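# Spread the towel flat with long sides pointing forward

## Task

Lay the towel out flat on the table in a single layer so that, viewed from the robot, its long edges run straight ahead toward the far edge of the table. It must sit at least one finger's width in from every table edge, at least two fingers' width from the basket's rim, and more than a hand's width from either arm's column. The basket must remain upright with all of its base on the table, no more than three fingers' width from its starting spot and turned roughly as it was. At the end, release everything and move the grippers away. Nothing counts as done if it stays in place only because the robot is holding it.

## Robot and tools

ROBOT. Two six-joint arms, each with a parallel two-finger gripper: left_arm, with its root at (+0.036, +0.342, 0) m, quat_wxyz (+0.996, 0, 0, -0.089), and right_arm, with its root at (+0.011, -0.345, 0) m, quat_wxyz (+1.000, 0, 0, +0.016). Joint ranges in rad, from base to hand: waist -2.618..3.054, shoulder 0..3.142, elbow 0..3.142, wrist pitch -1.571..1.571, wrist yaw -1.571..1.571, wrist roll -2.094..2.094. Neither elbow can straighten fully.

FRAMES. All reported poses use one scene frame. Its origin is on the tabletop midway between the arms, +x points out across the table, +z points up, and left_arm sits on the +y side. The arm names say nothing about which side of a picture an arm appears on. In each gripper's own frame the fingers extend along +z and close along y. The reported end_effector_position is the point between the pads, roughly 1 cm short of the fingertips. Printed hand positions can be off, more so at long reach.

ROW LAYOUT (shared by both motion tools). A row is 14 numbers, each in [-1, 1], and must always include both arms. The first 7 are left_arm: dx, dy, dz, rx, ry, rz, grip. The last 7 are the same for right_arm. dx..rz are a relative offset, not a pose. They are given in that gripper's own axes and measured from its pose at the start of the action. The scale is 1.0 = 0.6 m for translation and 1.0 = 180 degrees for rotation. rx, ry, rz together form one rotation vector. grip is an absolute opening: +1 is fully open (0.093 m) and -1 is closed.

execute_actions(actions): a list of up to 15 actions. Each action is a list of up to 15 rows, and each row is applied for one 1/30 s step. If an action has fewer than 15 rows, its last row repeats until the action's 15 steps (0.5 s) are filled. Every row in an action is measured from that action's starting pose, so rows do not add up. For the first action of a call, the start is the pose in this scene's most recent result. An empty list moves nothing and just returns the state and images.

move(target, speed, blocking): target is one 14-number row as above, offset from the pose in the latest result that shows one. Each gripper travels a straight line toward its target, and both paths finish together after 0.5 to 10 s. Anything left after 10 s is cut off. Rotation takes the shorter direction. speed is in m/s, from 0.002 to 0.5 (default 0.25), and rotation is capped at twice that value in rad/s. The grip value is sent at the start. Paths ignore obstacles and the other arm. Grippers can lag, drift, or go faster than speed, especially with the arm almost straight. Faster contact hits harder, and a target placed further past the contact presses harder. With blocking=false the call returns after 0.5 s while motion continues. Poll it with wait(0). Other motion calls are refused until a result shows the move has ended, so call wait or stop first. The result adds a "move:" line giving the ending (done, off_target, moving, held, fault) and any limits, plus each gripper's remaining distance to its target. If only one arm is named, the other finished at rest. limits=paced means the target was clipped. limits=held means a safety check paused some steps, and the arm may then surge well past speed.

wait(seconds): 0 to 10 s. Arms keep their last command, a running move carries on, and the wait returns early when that move ends. stop(): brakes a running move; the arm needs stopping distance, more at speed, and the fingers keep moving. zoom_image(camera, region): camera is cam_high, cam_low, cam_left_wrist or cam_right_wrist; region is [x0, y0, x1, y1] in pixels of that camera's latest image, top-left origin, at most 504 x 504. read_manual(section): only "licences"; it does not move anything. finished_scene(scene): scene is an integer 1 to 2. It is final, and the result reports success.

CONTROL DETAILS. Every step, the commanded pose is clamped to within 70 mm and 16 degrees of the measured pose. Damped inverse kinematics then favours position over orientation. After an action, an arm goes no further than its last clamped pose, so large displacements need several actions. Friction may leave a gripper up to ~31 mm from the command, and smaller commands may not move it at all. To keep an arm still, send the offset back to its desired pose in the first call of a reply and zeros afterwards, always with its intended grip. The robot keeps its last command while you think.

RESULTS. The state line reads `left_arm: …` | `right_arm: …` and gives position (m) and quat_wxyz. "Hand target" lines show where the controller is currently steering each gripper. A "pose unreachable" line means a clearance check altered or blocked that arm's command. grip_measured is the finger motor's position on the grip scale. The pads meet near -0.94, and each mm of held width adds about 0.0208. Each gripper has a fixed offset of up to ±0.02. Sending a value below the object's width reading squeezes harder, up to about 50-62 N per pad, less for parts under ~5 mm. To keep a hold, keep sending the value that closed the fingers. The last entry of each arm's Joint positions is the finger opening in metres, floored at zero.

CAMERAS. Images arrive in this order, each 504x504: cam_high (above, at about (0.288, 0.690, 1.237), looking down at the table), cam_low (about (0.958, -0.258, 0.230), looking back across the table), cam_left_wrist, cam_right_wrist. Calibration K and T_world_to_cam values are provided and may be slightly off. Wrist camera poses are derived from joint readings.

AVOID. Do not knock or drop anything off the table, and do not let the arms collide or push on each other. Avoid hard presses, slams, drops and slips. Held items may occasionally be tugged. Holding loads heats the motors: a MOTOR HOT warning appears at 75 °C, the arm is halted for 10 s at 90 °C, and at 100 °C the arm goes limp and falls. Keep holds short, and open the grippers and retract before finishing.

Each tool is called after "Request:" in YAML: its name, and indented under it one key for each argument.

## Session

Request:
execute_actions:
  actions: []

Scene clock: 0.00 s.
left_arm: end_effector_position=(+0.5351, +0.4008, +0.3890) grip_measured=+1.000 end_effector_quat_wxyz=(+0.704, +0.106, +0.697, -0.089) | right_arm: end_effector_position=(+0.3997, -0.1243, +0.2903) grip_measured=+1.000 end_effector_quat_wxyz=(+0.233, +0.070, +0.810, +0.534)
Joint positions: left_arm=[0.478 1.596 1.395 0.208 0.577 0.022 0.093] | right_arm=[ 0.22   1.511  1.272 -0.221 -0.765  0.914  0.093]
Joint velocities: left_arm=[0.012 0.012 0.002 0.037 0.022 0.037 0.   ] | right_arm=[-0.007 -0.012  0.007  0.007  0.066 -0.022  0.   ]
Motor temperatures (°C, as the motors report them): left_arm=[26 28 27 29 29 27] | right_arm=[26 25 29 28 26 28]
Hand target (left_arm): +0.535, +0.401, +0.389; +0.704, +0.106, +0.697, -0.089
Hand target (right_arm): +0.400, -0.124, +0.290; +0.233, +0.070, +0.810, +0.534

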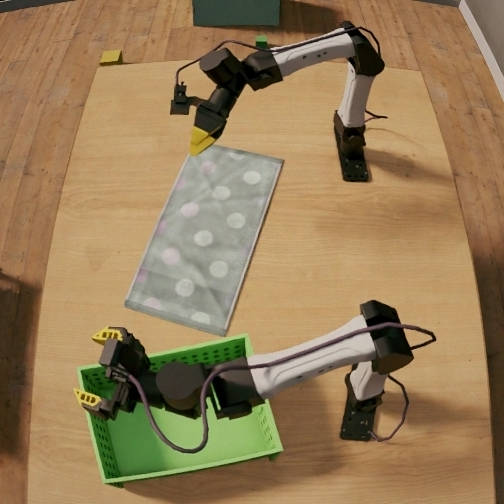

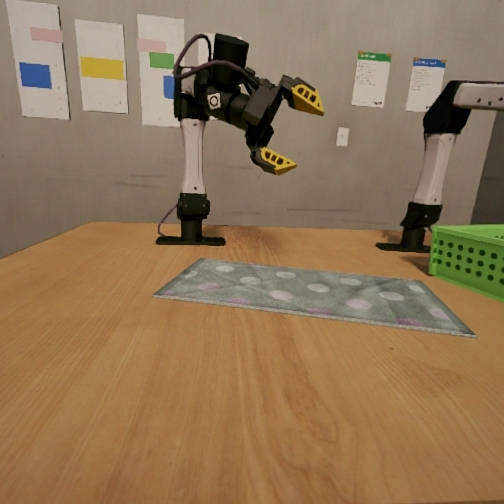

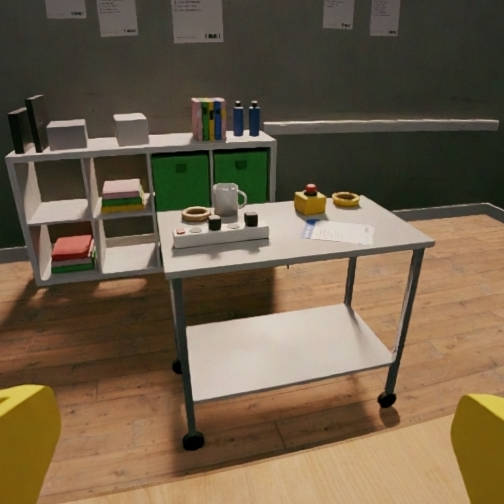

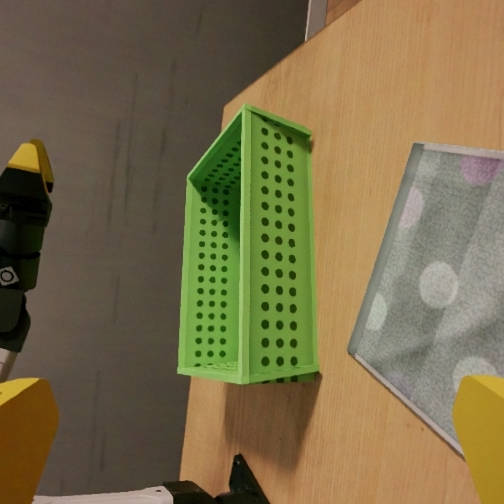

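Request:
move:
  target: [0.468,-0.479,-0.269,0,0.5,0,0.3,0.013,-0.391,-0.221,0.3826,0.1012,0.0368,0.3]

Scene clock: 48.97 s.
left_arm: end_effector_position=(+0.3138, +0.1696, +0.1018) grip_measured=+0.302 end_effector_quat_wxyz=(+0.023, +0.137, +0.990, -0.003) | right_arm: end_effector_position=(+0.3653, -0.3255, +0.1192) grip_measured=+0.302 end_effector_quat_wxyz=(+0.011, +0.161, +0.987, +0.008)
Joint positions: left_arm=[-0.386  1.746  1.388 -1.17  -0.014 -0.289  0.06 ] | right_arm=[ 0.017  1.867  1.609 -1.289 -0.01   0.374  0.06 ]
Joint velocities: left_arm=[-0.002  0.007  0.007 -0.051 -0.066 -0.051 -0.   ] | right_arm=[-0.002 -0.002  0.002 -0.037 -0.022 -0.022  0.   ]
Motor temperatures (°C, as the motors report them): left_arm=[26 33 33 36 29 27] | right_arm=[26 30 35 33 26 28]
Hand target (left_arm): +0.307, +0.169, +0.102; +0.002, +0.130, +0.992, -0.004
Hand target (right_arm): +0.367, -0.331, +0.121; +0.008, +0.163, +0.987, +0.001
Off the commanded pose (left_arm): 0.010 m, 3 deg.
Off the commanded pose (right_arm): 0.005 m, 2 deg.
move: off_target (left_arm)
camera_calibration (this result's frames):
cam_left_wrist: T_world_to_cam=[[-0.256796, -0.966392, -0.0119005, 0.248133], [-0.900321, 0.234725, 0.366504, 0.241038], [-0.351393, 0.104831, -0.93034, 0.270998], [0, 0, 0, 1]] pos_world=[0.375958, 0.154807, 0.166732]
cam_right_wrist: T_world_to_cam=[[-0.318368, -0.947677, -0.0234782, -0.193688], [-0.865561, 0.280503, 0.414875, 0.395243], [-0.386582, 0.152405, -0.909575, 0.38318], [0, 0, 0, 1]] pos_world=[0.428573, -0.352819, 0.180007]

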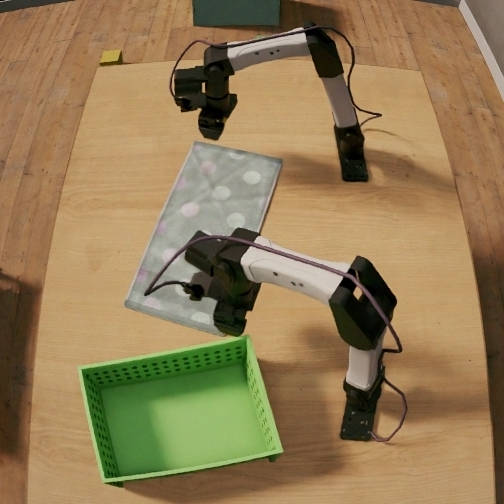

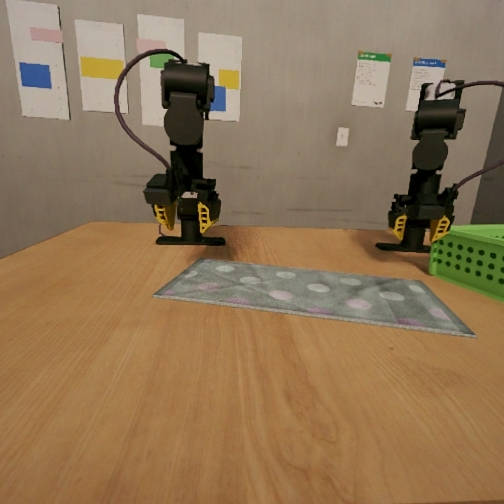

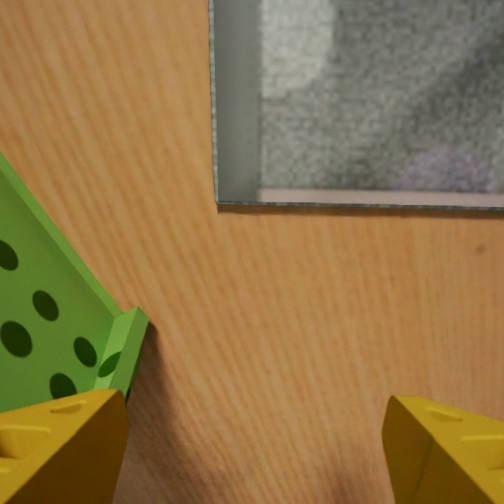

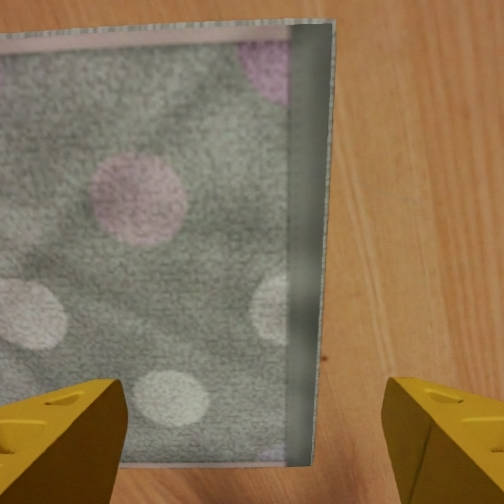

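Request:
move:
  target: [-0.0645,0.004,0.1,0,0,0,0.3,-0.1115,-0.034,0.13,0,0,0,0.3]
  speed: 0.15

Request:
move:
  target: [0,0,0.062,0,0,0,0.3,0,0,0.062,0,0,0,0.3]
  speed: 0.05

Request:
move:
  target: [0,0,0,0,0,0,-1,0,0,0,0,0,0,-1]

Request:
move:
  target: [0,0,-0.07,0,0,0,-1,0,0,-0.07,0,0,0,-1]
  speed: 0.08

Scene clock: 63.80 s.
left_arm: end_effector_position=(+0.3472, +0.1632, +0.0441) grip_measured=+0.302 end_effector_quat_wxyz=(+0.013, +0.136, +0.991, +0.002) | right_arm: end_effector_position=(+0.4135, -0.3623, +0.0409) grip_measured=+0.302 end_effector_quat_wxyz=(-0.005, +0.162, +0.987, +0.003)
Joint positions: left_arm=[-0.351  1.928  1.388 -1.008 -0.014 -0.257  0.06 ] | right_arm=[-0.079  2.126  1.667 -1.122 -0.008  0.278  0.06 ]
Joint velocities: left_arm=[-0.002  0.002 -0.007  0.022 -0.037  0.022 -0.001] | right_arm=[-0.017 -0.002  0.007 -0.051 -0.037  0.007 -0.001]
Motor temperatures (°C, as the motors report them): left_arm=[26 34 34 33 29 27] | right_arm=[26 32 36 31 26 28]
Hand target (left_arm): +0.354, +0.162, +0.043; +0.023, +0.137, +0.990, -0.002
Hand target (right_arm): +0.424, -0.366, +0.042; +0.011, +0.161, +0.987, +0.007
Off the commanded pose (left_arm): 0.008 m, 1 deg.
Off the commanded pose (right_arm): 0.011 m, 2 deg.
move: off_target (right_arm)
camera_calibration (this result's frames):
cam_left_wrist: T_world_to_cam=[[-0.254827, -0.966804, -0.0188124, 0.249518], [-0.894434, 0.228269, 0.384552, 0.292021], [-0.367492, 0.114821, -0.922911, 0.233336], [0, 0, 0, 1]] pos_world=[0.410527, 0.147784, 0.107745]
cam_right_wrist: T_world_to_cam=[[-0.319646, -0.947486, -0.00982935, -0.214999], [-0.851353, 0.28263, 0.441949, 0.473576], [-0.415963, 0.149636, -0.896986, 0.34676], [0, 0, 0, 1]] pos_world=[0.478695, -0.389442, 0.0996291]

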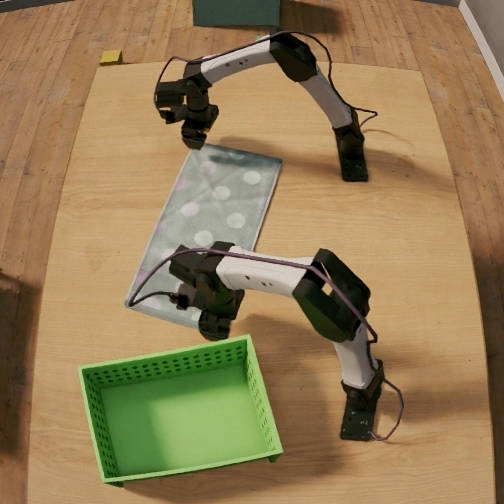

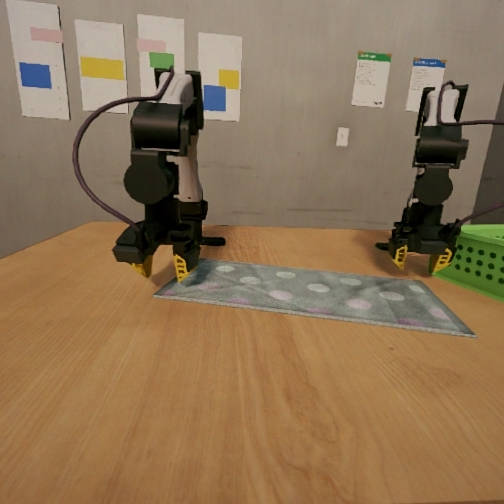

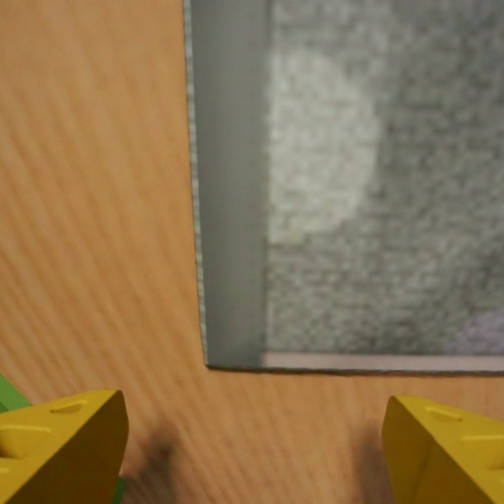

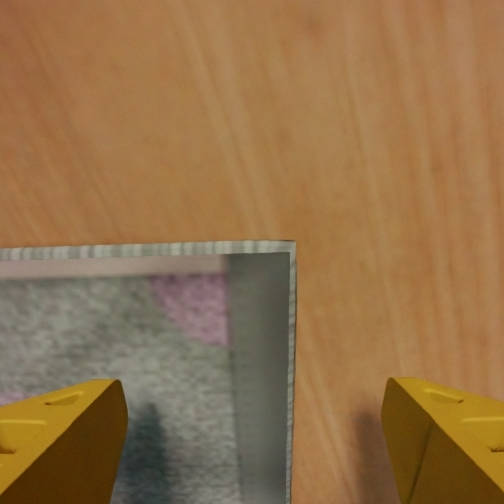

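Scene clock: 64.77 s.
left_arm: end_effector_position=(+0.3461, +0.1638, +0.0194) grip_measured=+0.302 end_effector_quat_wxyz=(+0.011, +0.136, +0.991, +0.003) | right_arm: end_effector_position=(+0.4121, -0.3619, +0.0187) grip_measured=+0.302 end_effector_quat_wxyz=(-0.003, +0.162, +0.987, +0.004)
Joint positions: left_arm=[-0.351  1.96   1.33  -0.923 -0.014 -0.257  0.06 ] | right_arm=[-0.079  2.139  1.598 -1.035 -0.01   0.278  0.06 ]
Joint velocities: left_arm=[-0.002  0.007 -0.032 -0.081 -0.022 -0.037 -0.   ] | right_arm=[ 0.002  0.007  0.002  0.007 -0.051 -0.066  0.   ]
Motor temperatures (°C, as the motors report them): left_arm=[26 34 34 33 29 27] | right_arm=[26 32 36 31 26 28]
Hand target (left_arm): +0.348, +0.164, +0.007; +0.013, +0.136, +0.991, +0.002
Hand target (right_arm): +0.413, -0.362, +0.004; -0.005, +0.162, +0.987, +0.003
Off the commanded pose (left_arm): 0.013 m, 0 deg.
Off the commanded pose (right_arm): 0.015 m, 0 deg.
move: off_target (left_arm, right_arm)
camera_calibration (this result's frames):
cam_left_wrist: T_world_to_cam=[[-0.25494, -0.966748, -0.0200829, 0.249382], [-0.892318, 0.227209, 0.390058, 0.299728], [-0.372525, 0.117362, -0.920571, 0.211348], [0, 0, 0, 1]] pos_world=[0.409762, 0.148184, 0.0826579]
cam_right_wrist: T_world_to_cam=[[-0.319616, -0.947462, -0.0127137, -0.215242], [-0.853066, 0.281881, 0.439115, 0.482592], [-0.412461, 0.151194, -0.898341, 0.32536], [0, 0, 0, 1]] pos_world=[0.477086, -0.38916, 0.0776346]

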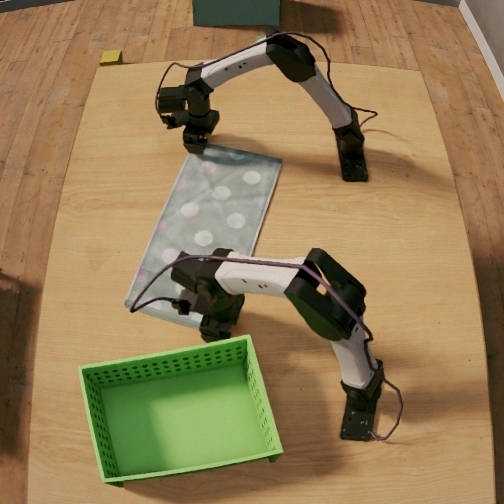

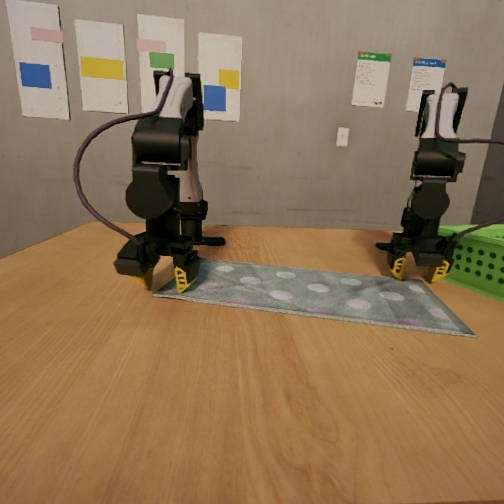

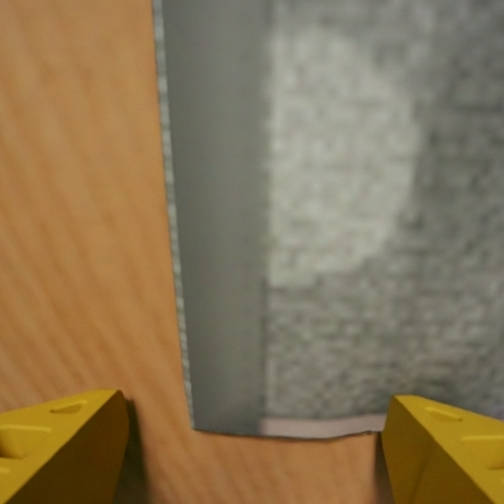

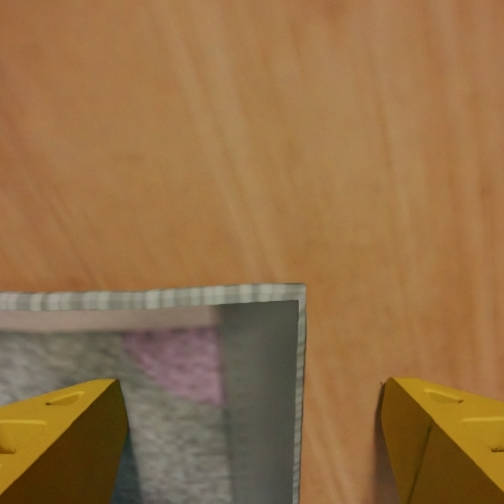

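Scene clock: 65.27 s.
left_arm: end_effector_position=(+0.3450, +0.1620, +0.0194) grip_measured=-0.991 end_effector_quat_wxyz=(+0.008, +0.136, +0.991, -0.002) | right_arm: end_effector_position=(+0.4126, -0.3538, +0.0188) grip_measured=-0.976 end_effector_quat_wxyz=(-0.005, +0.159, +0.987, +0.023)
Joint positions: left_arm=[-0.352  1.96   1.33  -0.924 -0.003 -0.257  0.   ] | right_arm=[-0.074  2.139  1.598 -1.034 -0.046  0.278  0.   ]
Joint velocities: left_arm=[ 0.007  0.007 -0.007 -0.022 -0.066  0.037  0.   ] | right_arm=[-0.007 -0.012  0.007 -0.081 -0.037  0.022  0.   ]
Motor temperatures (°C, as the motors report them): left_arm=[26 34 34 33 29 27] | right_arm=[26 32 36 31 26 28]
Hand target (left_arm): +0.346, +0.164, +0.019; +0.010, +0.136, +0.991, +0.003
Hand target (right_arm): +0.412, -0.362, +0.019; -0.003, +0.161, +0.987, +0.005
Off the commanded pose (left_arm): 0.002 m, 1 deg.
Off the commanded pose (right_arm): 0.008 m, 2 deg.
move: done
camera_calibration (this result's frames):
cam_left_wrist: T_world_to_cam=[[-0.255939, -0.966642, -0.009898, 0.247541], [-0.889858, 0.231584, 0.393091, 0.29751], [-0.377687, 0.109415, -0.919446, 0.214164], [0, 0, 0, 1]] pos_world=[0.408984, 0.146952, 0.0824137]
cam_right_wrist: T_world_to_cam=[[-0.315033, -0.947861, -0.0481074, -0.208725], [-0.855407, 0.261617, 0.447029, 0.474312], [-0.411136, 0.181981, -0.893225, 0.334746], [0, 0, 0, 1]] pos_world=[0.477601, -0.382848, 0.0769303]

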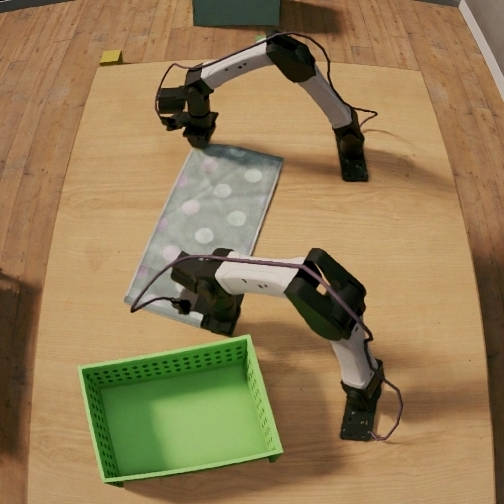

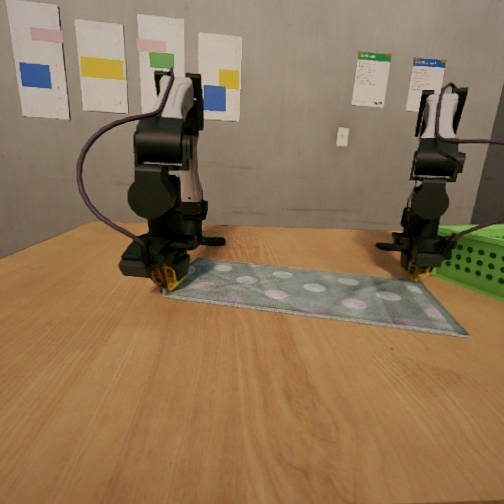

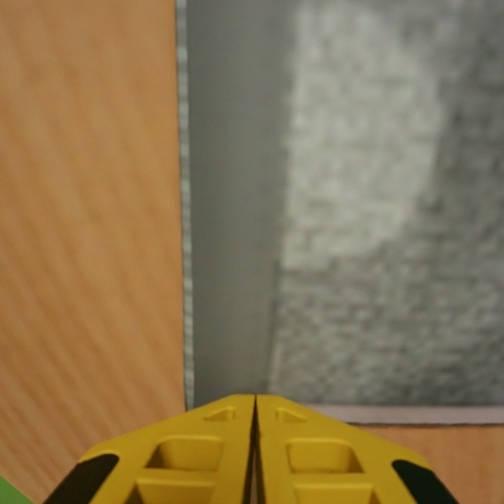

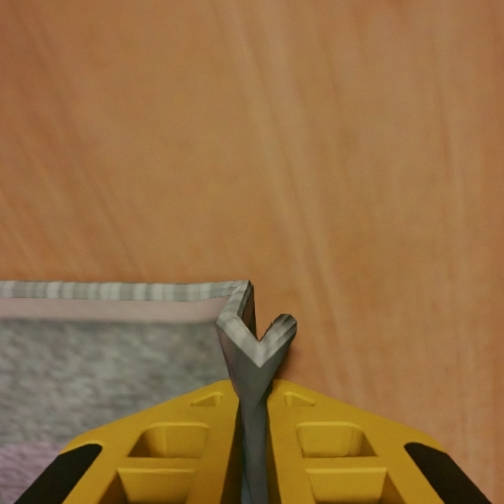

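Scene clock: 66.33 s.
left_arm: end_effector_position=(+0.3416, +0.1640, +0.0504) grip_measured=-0.991 end_effector_quat_wxyz=(-0.001, +0.136, +0.991, +0.002) | right_arm: end_effector_position=(+0.4101, -0.3524, +0.0455) grip_measured=-0.976 end_effector_quat_wxyz=(-0.019, +0.159, +0.987, +0.025)
Joint positions: left_arm=[-0.352  1.926  1.412 -1.061 -0.003 -0.257  0.   ] | right_arm=[-0.074  2.127  1.687 -1.162 -0.054  0.278  0.   ]
Joint velocities: left_arm=[-0.007 -0.002 -0.007 -0.037  0.066 -0.007  0.   ] | right_arm=[-0.012  0.002 -0.002  0.081 -0.125 -0.037  0.   ]
Motor temperatures (°C, as the motors report them): left_arm=[26 34 34 33 29 27] | right_arm=[26 33 36 31 26 28]
Hand target (left_arm): +0.344, +0.162, +0.061; +0.008, +0.136, +0.991, -0.002
Hand target (right_arm): +0.412, -0.355, +0.061; -0.005, +0.159, +0.987, +0.023
Off the commanded pose (left_arm): 0.011 m, 1 deg.
Off the commanded pose (right_arm): 0.016 m, 2 deg.
move: off_target (left_arm, right_arm)
camera_calibration (this result's frames):
cam_left_wrist: T_world_to_cam=[[-0.256164, -0.96651, -0.0154183, 0.249219], [-0.882712, 0.227394, 0.411233, 0.279232], [-0.393955, 0.118953, -0.9114, 0.244774], [0, 0, 0, 1]] pos_world=[0.406752, 0.148261, 0.1121]
cam_right_wrist: T_world_to_cam=[[-0.316387, -0.94742, -0.0478952, -0.206283], [-0.843613, 0.257913, 0.470954, 0.452679], [-0.433838, 0.189409, -0.880857, 0.368615], [0, 0, 0, 1]] pos_world=[0.47654, -0.382007, 0.101626]

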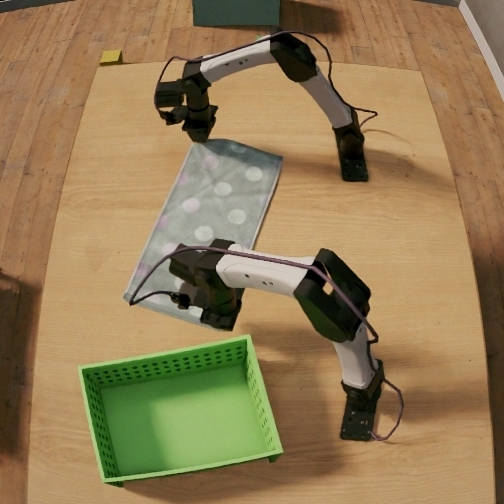

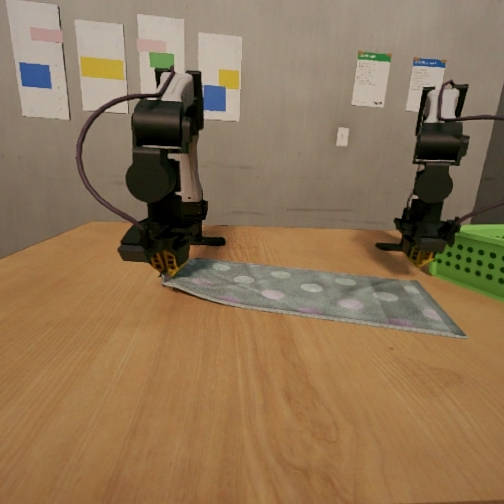

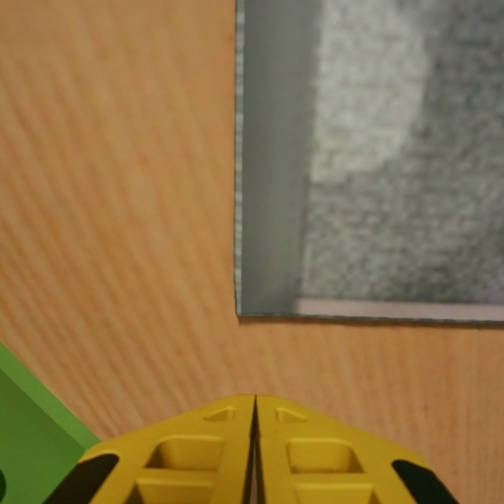

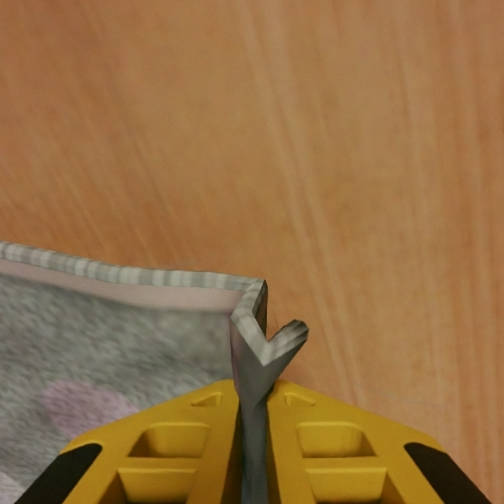

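Right has it. Left needs to shift ~4 cm forward and ~2 cm inward.

Request:
move:
  target: [-0.08,-0.04,0,0,0,0,0.3,0,0,0,0,0,0,-1]
  speed: 0.1

Request:
move:
  target: [0,0,0.075,0,0,0,0.3,0,0,0,0,0,0,-1]
  speed: 0.05

Request:
move:
  target: [0,0,0,0,0,0,-1,0,0,0,0,0,0,-1]

Request:
move:
  target: [0,0,-0.06,0,0,0,-1,0,0,0,0,0,0,-1]
  speed: 0.08

Scene clock: 74.23 s.
left_arm: end_effector_position=(+0.3805, +0.1315, +0.0468) grip_measured=+0.298 end_effector_quat_wxyz=(+0.000, +0.138, +0.990, +0.002) | right_arm: end_effector_position=(+0.4099, -0.3524, +0.0455) grip_measured=-0.976 end_effector_quat_wxyz=(-0.019, +0.159, +0.987, +0.025)
Joint positions: left_arm=[-0.373  2.115  1.675 -1.131 -0.003 -0.274  0.059] | right_arm=[-0.074  2.127  1.687 -1.162 -0.054  0.278  0.   ]
Joint velocities: left_arm=[-0.017 -0.012  0.017  0.007 -0.007 -0.022 -0.   ] | right_arm=[ 0.002  0.002 -0.007  0.037  0.051  0.007  0.   ]
Motor temperatures (°C, as the motors report them): left_arm=[26 36 35 32 29 27] | right_arm=[26 36 36 30 26 28]
Hand target (left_arm): +0.381, +0.128, +0.049; -0.001, +0.137, +0.991, +0.002
Hand target (right_arm): +0.410, -0.352, +0.045; -0.019, +0.159, +0.987, +0.025
Off the commanded pose (left_arm): 0.005 m, 0 deg.
Off the commanded pose (right_arm): 0.000 m, 0 deg.
move: done
camera_calibration (this result's frames):
cam_left_wrist: T_world_to_cam=[[-0.25944, -0.965649, -0.0145988, 0.228866], [-0.883025, 0.231066, 0.408505, 0.322165], [-0.391099, 0.118874, -0.912639, 0.259703], [0, 0, 0, 1]] pos_world=[0.445426, 0.115691, 0.108751]
cam_right_wrist: T_world_to_cam=[[-0.316423, -0.947419, -0.0476838, -0.206328], [-0.843254, 0.257898, 0.471605, 0.452336], [-0.43451, 0.189436, -0.88052, 0.368808], [0, 0, 0, 1]] pos_world=[0.476398, -0.382001, 0.10158]

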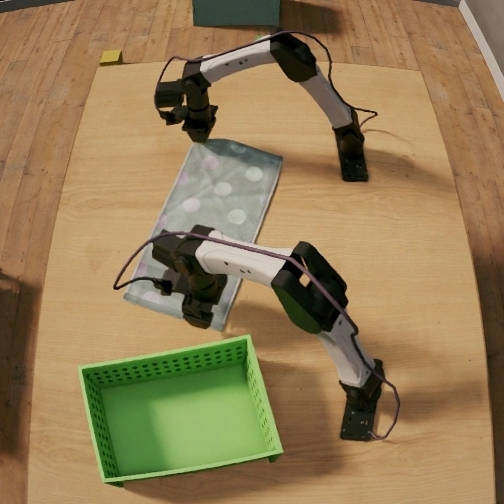

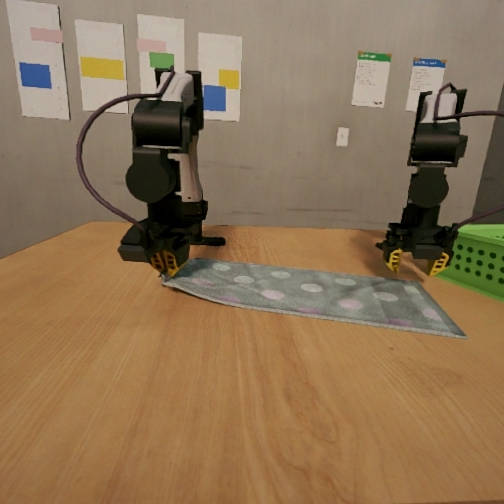

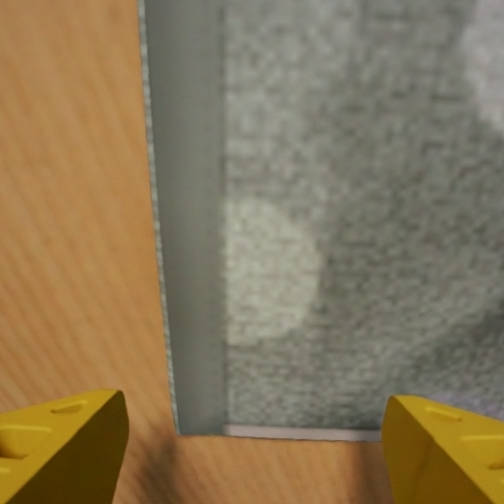

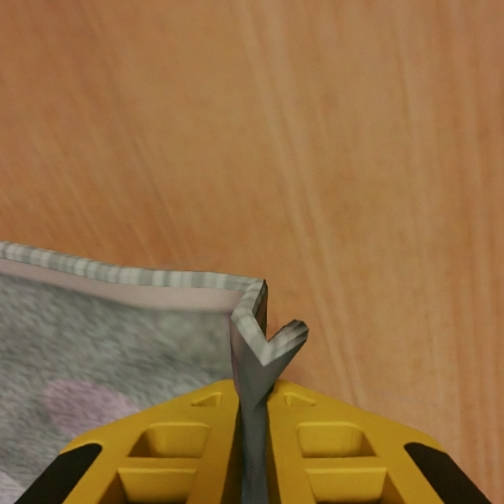

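Scene clock: 75.37 s.
left_arm: end_effector_position=(+0.3785, +0.1325, +0.0195) grip_measured=+0.298 end_effector_quat_wxyz=(-0.002, +0.138, +0.990, +0.002) | right_arm: end_effector_position=(+0.4099, -0.3524, +0.0455) grip_measured=-0.976 end_effector_quat_wxyz=(-0.019, +0.159, +0.987, +0.025)
Joint positions: left_arm=[-0.373  2.138  1.598 -1.037 -0.002 -0.274  0.059] | right_arm=[-0.074  2.127  1.687 -1.162 -0.054  0.278  0.   ]
Joint velocities: left_arm=[-0.002  0.002 -0.012  0.007  0.007  0.037  0.   ] | right_arm=[-0.002 -0.027 -0.007  0.022  0.022 -0.022  0.   ]
Motor temperatures (°C, as the motors report them): left_arm=[26 36 34 32 29 27] | right_arm=[26 36 36 30 26 28]
Hand target (left_arm): +0.380, +0.133, +0.002; -0.000, +0.138, +0.990, +0.002
Hand target (right_arm): +0.410, -0.352, +0.045; -0.019, +0.159, +0.987, +0.025
Off the commanded pose (left_arm): 0.018 m, 0 deg.
Off the commanded pose (right_arm): 0.000 m, 0 deg.
move: off_target (left_arm)
camera_calibration (this result's frames):
cam_left_wrist: T_world_to_cam=[[-0.259504, -0.965634, -0.0144377, 0.228875], [-0.881096, 0.230612, 0.412903, 0.330566], [-0.395384, 0.119871, -0.910661, 0.235268], [0, 0, 0, 1]] pos_world=[0.443675, 0.116576, 0.0810626]
cam_right_wrist: T_world_to_cam=[[-0.316423, -0.947419, -0.0476838, -0.206328], [-0.843254, 0.257898, 0.471605, 0.452336], [-0.43451, 0.189436, -0.88052, 0.368808], [0, 0, 0, 1]] pos_world=[0.476398, -0.382001, 0.10158]

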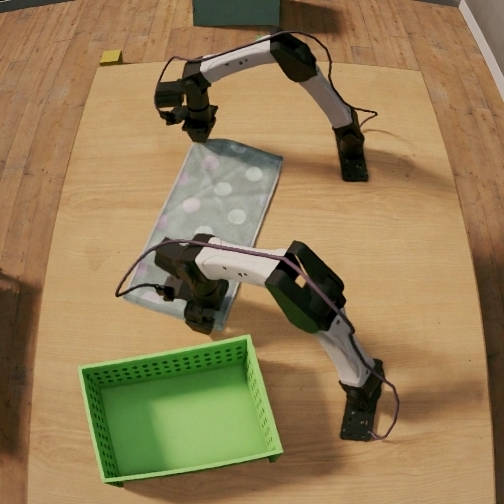

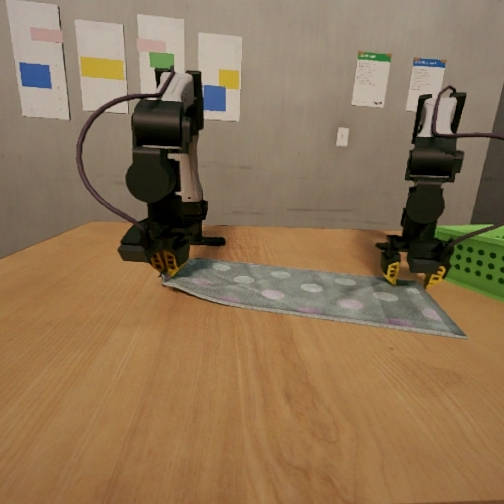

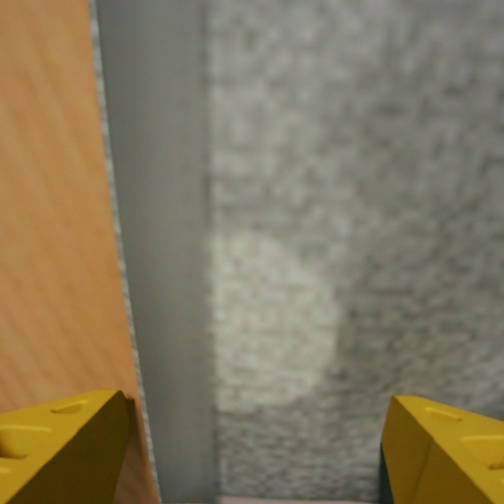

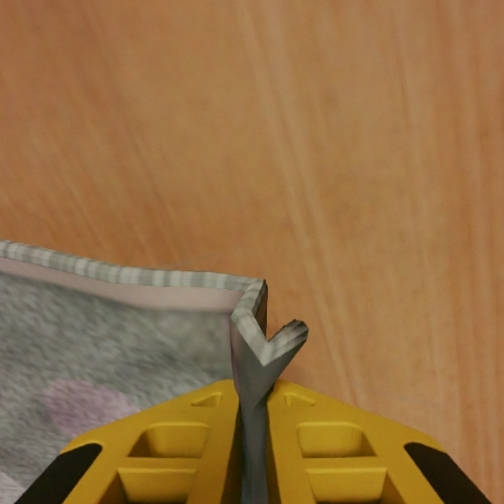

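Scene clock: 75.87 s.
left_arm: end_effector_position=(+0.3771, +0.1298, +0.0200) grip_measured=-0.983 end_effector_quat_wxyz=(-0.004, +0.139, +0.990, -0.005) | right_arm: end_effector_position=(+0.4100, -0.3508, +0.0456) grip_measured=-0.976 end_effector_quat_wxyz=(-0.020, +0.159, +0.987, +0.030)
Joint positions: left_arm=[-0.375  2.136  1.598 -1.036  0.012 -0.274  0.   ] | right_arm=[-0.074  2.127  1.687 -1.162 -0.064  0.278  0.   ]
Joint velocities: left_arm=[-0.012  0.002 -0.017 -0.051  0.022 -0.037  0.   ] | right_arm=[-0.002 -0.002 -0.002  0.066  0.037  0.022  0.   ]
Motor temperatures (°C, as the motors report them): left_arm=[26 36 34 32 29 27] | right_arm=[26 36 36 30 26 28]
Hand target (left_arm): +0.379, +0.133, +0.019; -0.002, +0.138, +0.990, +0.002
Hand target (right_arm): +0.410, -0.352, +0.045; -0.019, +0.159, +0.987, +0.025
Off the commanded pose (left_arm): 0.003 m, 1 deg.
Off the commanded pose (right_arm): 0.002 m, 1 deg.
move: done
camera_calibration (this result's frames):
cam_left_wrist: T_world_to_cam=[[-0.26133, -0.965249, -0.00109555, 0.226299], [-0.878439, 0.237357, 0.414737, 0.32781], [-0.400065, 0.109346, -0.90994, 0.238702], [0, 0, 0, 1]] pos_world=[0.442596, 0.114526, 0.0814976]
cam_right_wrist: T_world_to_cam=[[-0.3167, -0.9468, -0.0571944, -0.203958], [-0.843367, 0.253481, 0.473792, 0.450319], [-0.434089, 0.198286, -0.878777, 0.371462], [0, 0, 0, 1]] pos_world=[0.476438, -0.38091, 0.10141]

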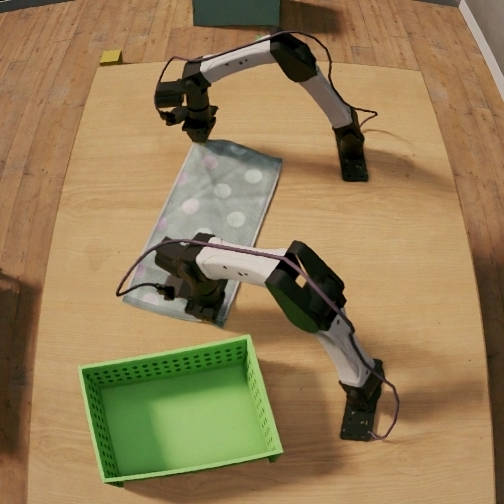

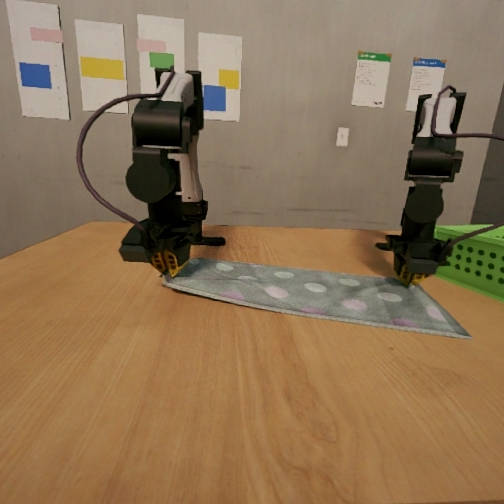

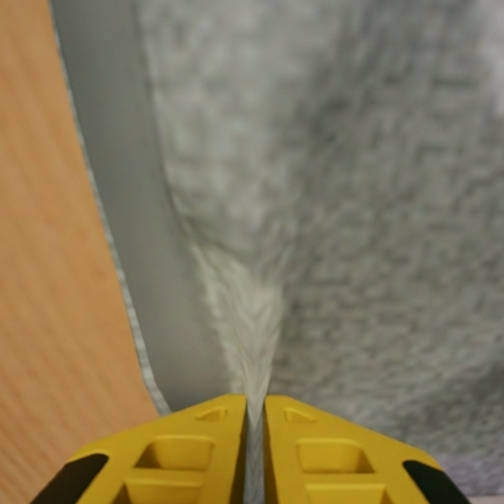

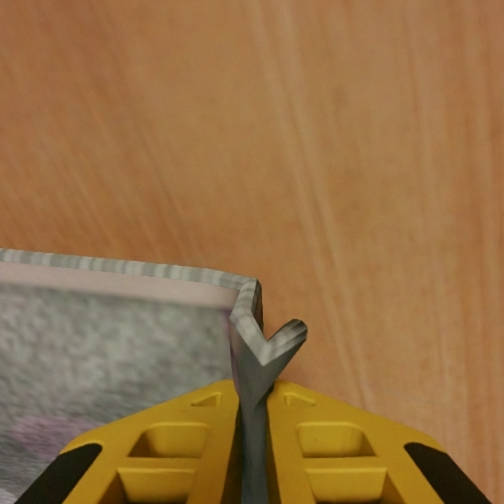

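Scene clock: 76.83 s.
left_arm: end_effector_position=(+0.3770, +0.1294, +0.0434) grip_measured=-0.983 end_effector_quat_wxyz=(-0.009, +0.139, +0.990, -0.004) | right_arm: end_effector_position=(+0.4100, -0.3497, +0.0456) grip_measured=-0.976 end_effector_quat_wxyz=(-0.020, +0.159, +0.986, +0.033)
Joint positions: left_arm=[-0.375  2.123  1.673 -1.134  0.014 -0.274  0.   ] | right_arm=[-0.074  2.127  1.687 -1.162 -0.07   0.278  0.   ]
Joint velocities: left_arm=[-0.017  0.002 -0.007 -0.022 -0.022 -0.022  0.   ] | right_arm=[ 0.002 -0.002  0.022 -0.081  0.051  0.037  0.   ]
Motor temperatures (°C, as the motors report them): left_arm=[26 36 35 32 29 27] | right_arm=[26 37 36 30 26 28]
Hand target (left_arm): +0.377, +0.129, +0.056; -0.004, +0.139, +0.990, -0.005
Hand target (right_arm): +0.410, -0.351, +0.046; -0.020, +0.159, +0.987, +0.030
Off the commanded pose (left_arm): 0.013 m, 1 deg.
Off the commanded pose (right_arm): 0.001 m, 0 deg.
move: off_target (left_arm)
camera_calibration (this result's frames):
cam_left_wrist: T_world_to_cam=[[-0.261325, -0.965249, -0.00172202, 0.225935], [-0.874399, 0.235973, 0.42396, 0.316439], [-0.408821, 0.112297, -0.905679, 0.262666], [0, 0, 0, 1]] pos_world=[0.44312, 0.113916, 0.104123]
cam_right_wrist: T_world_to_cam=[[-0.316879, -0.946344, -0.0634094, -0.202392], [-0.843442, 0.250582, 0.475199, 0.449001], [-0.433812, 0.204063, -0.877591, 0.373183], [0, 0, 0, 1]] pos_world=[0.476464, -0.380196, 0.101304]

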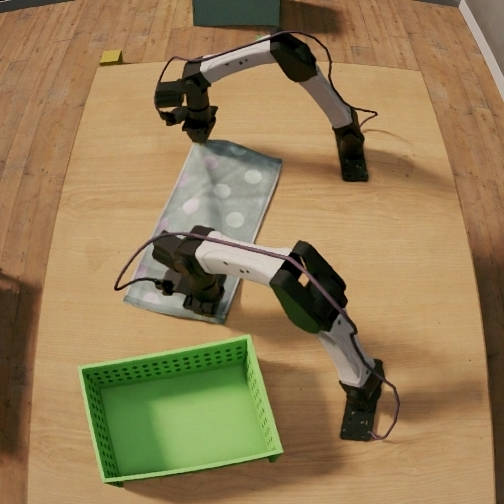

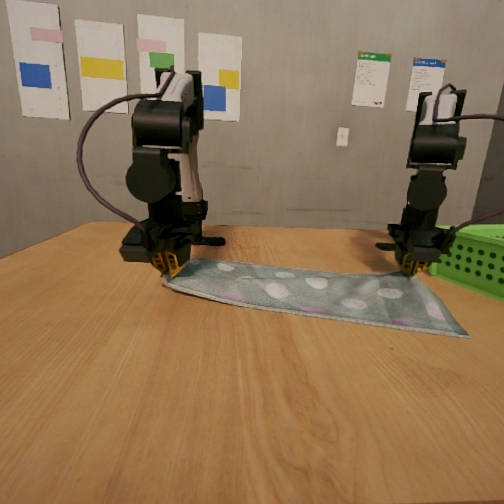

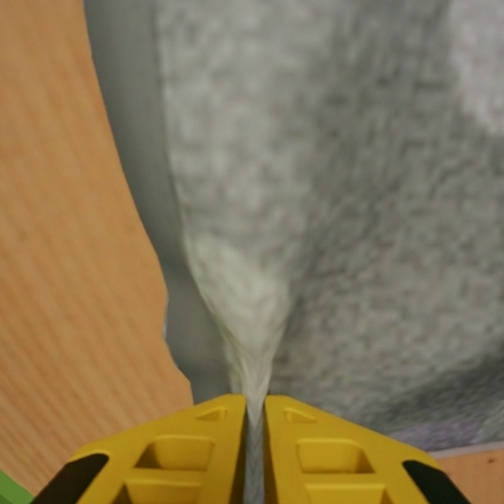

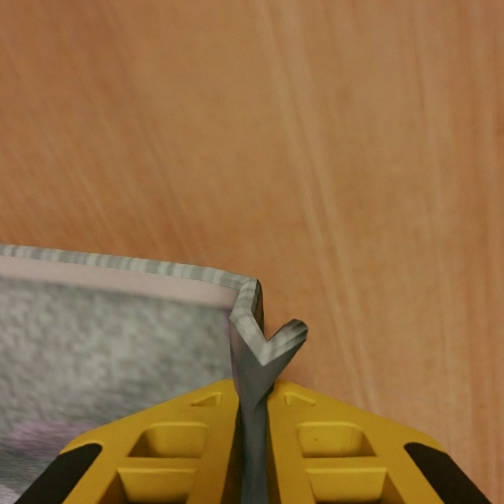

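Request:
move:
  target: [-0.165,0.066,0,0,0,0.203,-1,0.337,0.038,0,0,0,0.203,-1]
  speed: 0.1

Scene clock: 87.53 s.
left_arm: end_effector_position=(+0.4804, +0.1351, +0.0388) grip_measured=-0.983 end_effector_quat_wxyz=(-0.004, +0.442, +0.897, -0.007) | right_arm: end_effector_position=(+0.2273, -0.2679, +0.0564) grip_measured=-0.976 end_effector_quat_wxyz=(-0.037, +0.461, +0.887, +0.021)
Joint positions: left_arm=[-0.254  2.564  2.417 -1.433  0.014  0.484  0.   ] | right_arm=[ 0.249  1.478  0.923 -1.04  -0.082  1.239  0.   ]
Joint velocities: left_arm=[ 0.002 -0.017  0.017 -0.066 -0.037 -0.022  0.   ] | right_arm=[ 0.007 -0.012 -0.007  0.051  0.007  0.037  0.   ]
Motor temperatures (°C, as the motors report them): left_arm=[26 39 35 32 29 27] | right_arm=[26 38 36 30 26 28]
Hand target (left_arm): +0.483, +0.141, +0.041; -0.006, +0.442, +0.897, -0.005
Hand target (right_arm): +0.224, -0.267, +0.058; -0.032, +0.461, +0.887, +0.025
Off the commanded pose (left_arm): 0.006 m, 0 deg.
Off the commanded pose (right_arm): 0.004 m, 1 deg.
move: done
camera_calibration (this result's frames):
cam_left_wrist: T_world_to_cam=[[-0.784415, -0.620216, 0.00512945, 0.462862], [-0.564029, 0.716744, 0.41006, 0.193854], [-0.258002, 0.318764, -0.912044, 0.200058], [0, 0, 0, 1]] pos_world=[0.524031, 0.0843592, 0.100596]
cam_right_wrist: T_world_to_cam=[[-0.818994, -0.573745, -0.00808135, 0.0286439], [-0.497764, 0.703387, 0.507424, 0.310224], [-0.285447, 0.419599, -0.861659, 0.309801], [0, 0, 0, 1]] pos_world=[0.266309, -0.331766, 0.10976]

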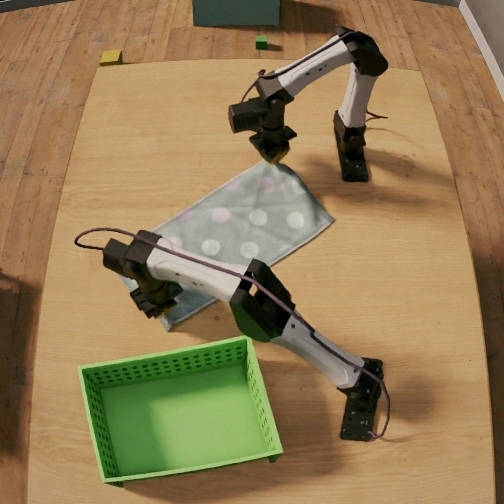

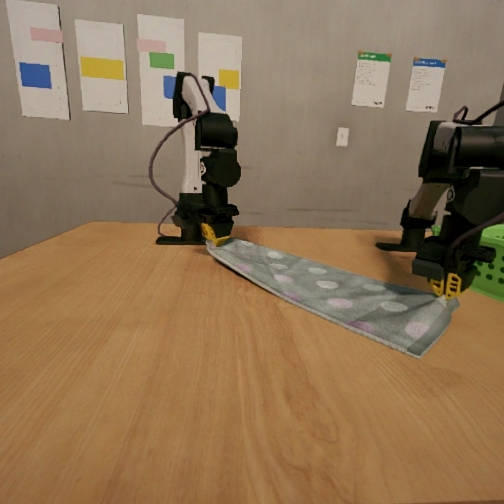

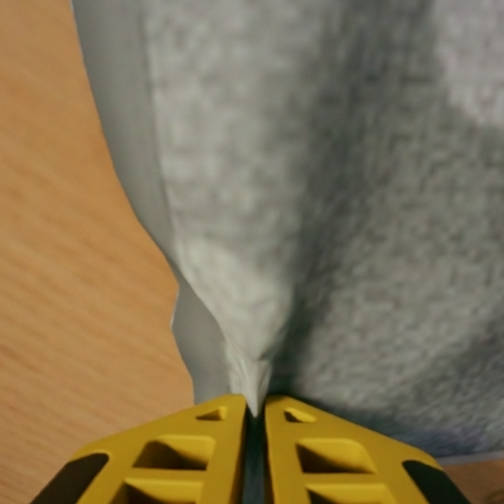

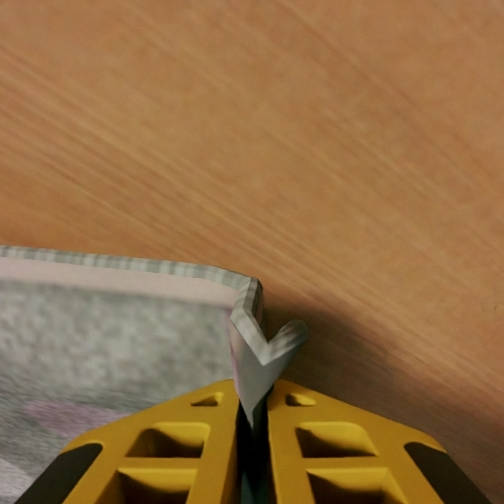

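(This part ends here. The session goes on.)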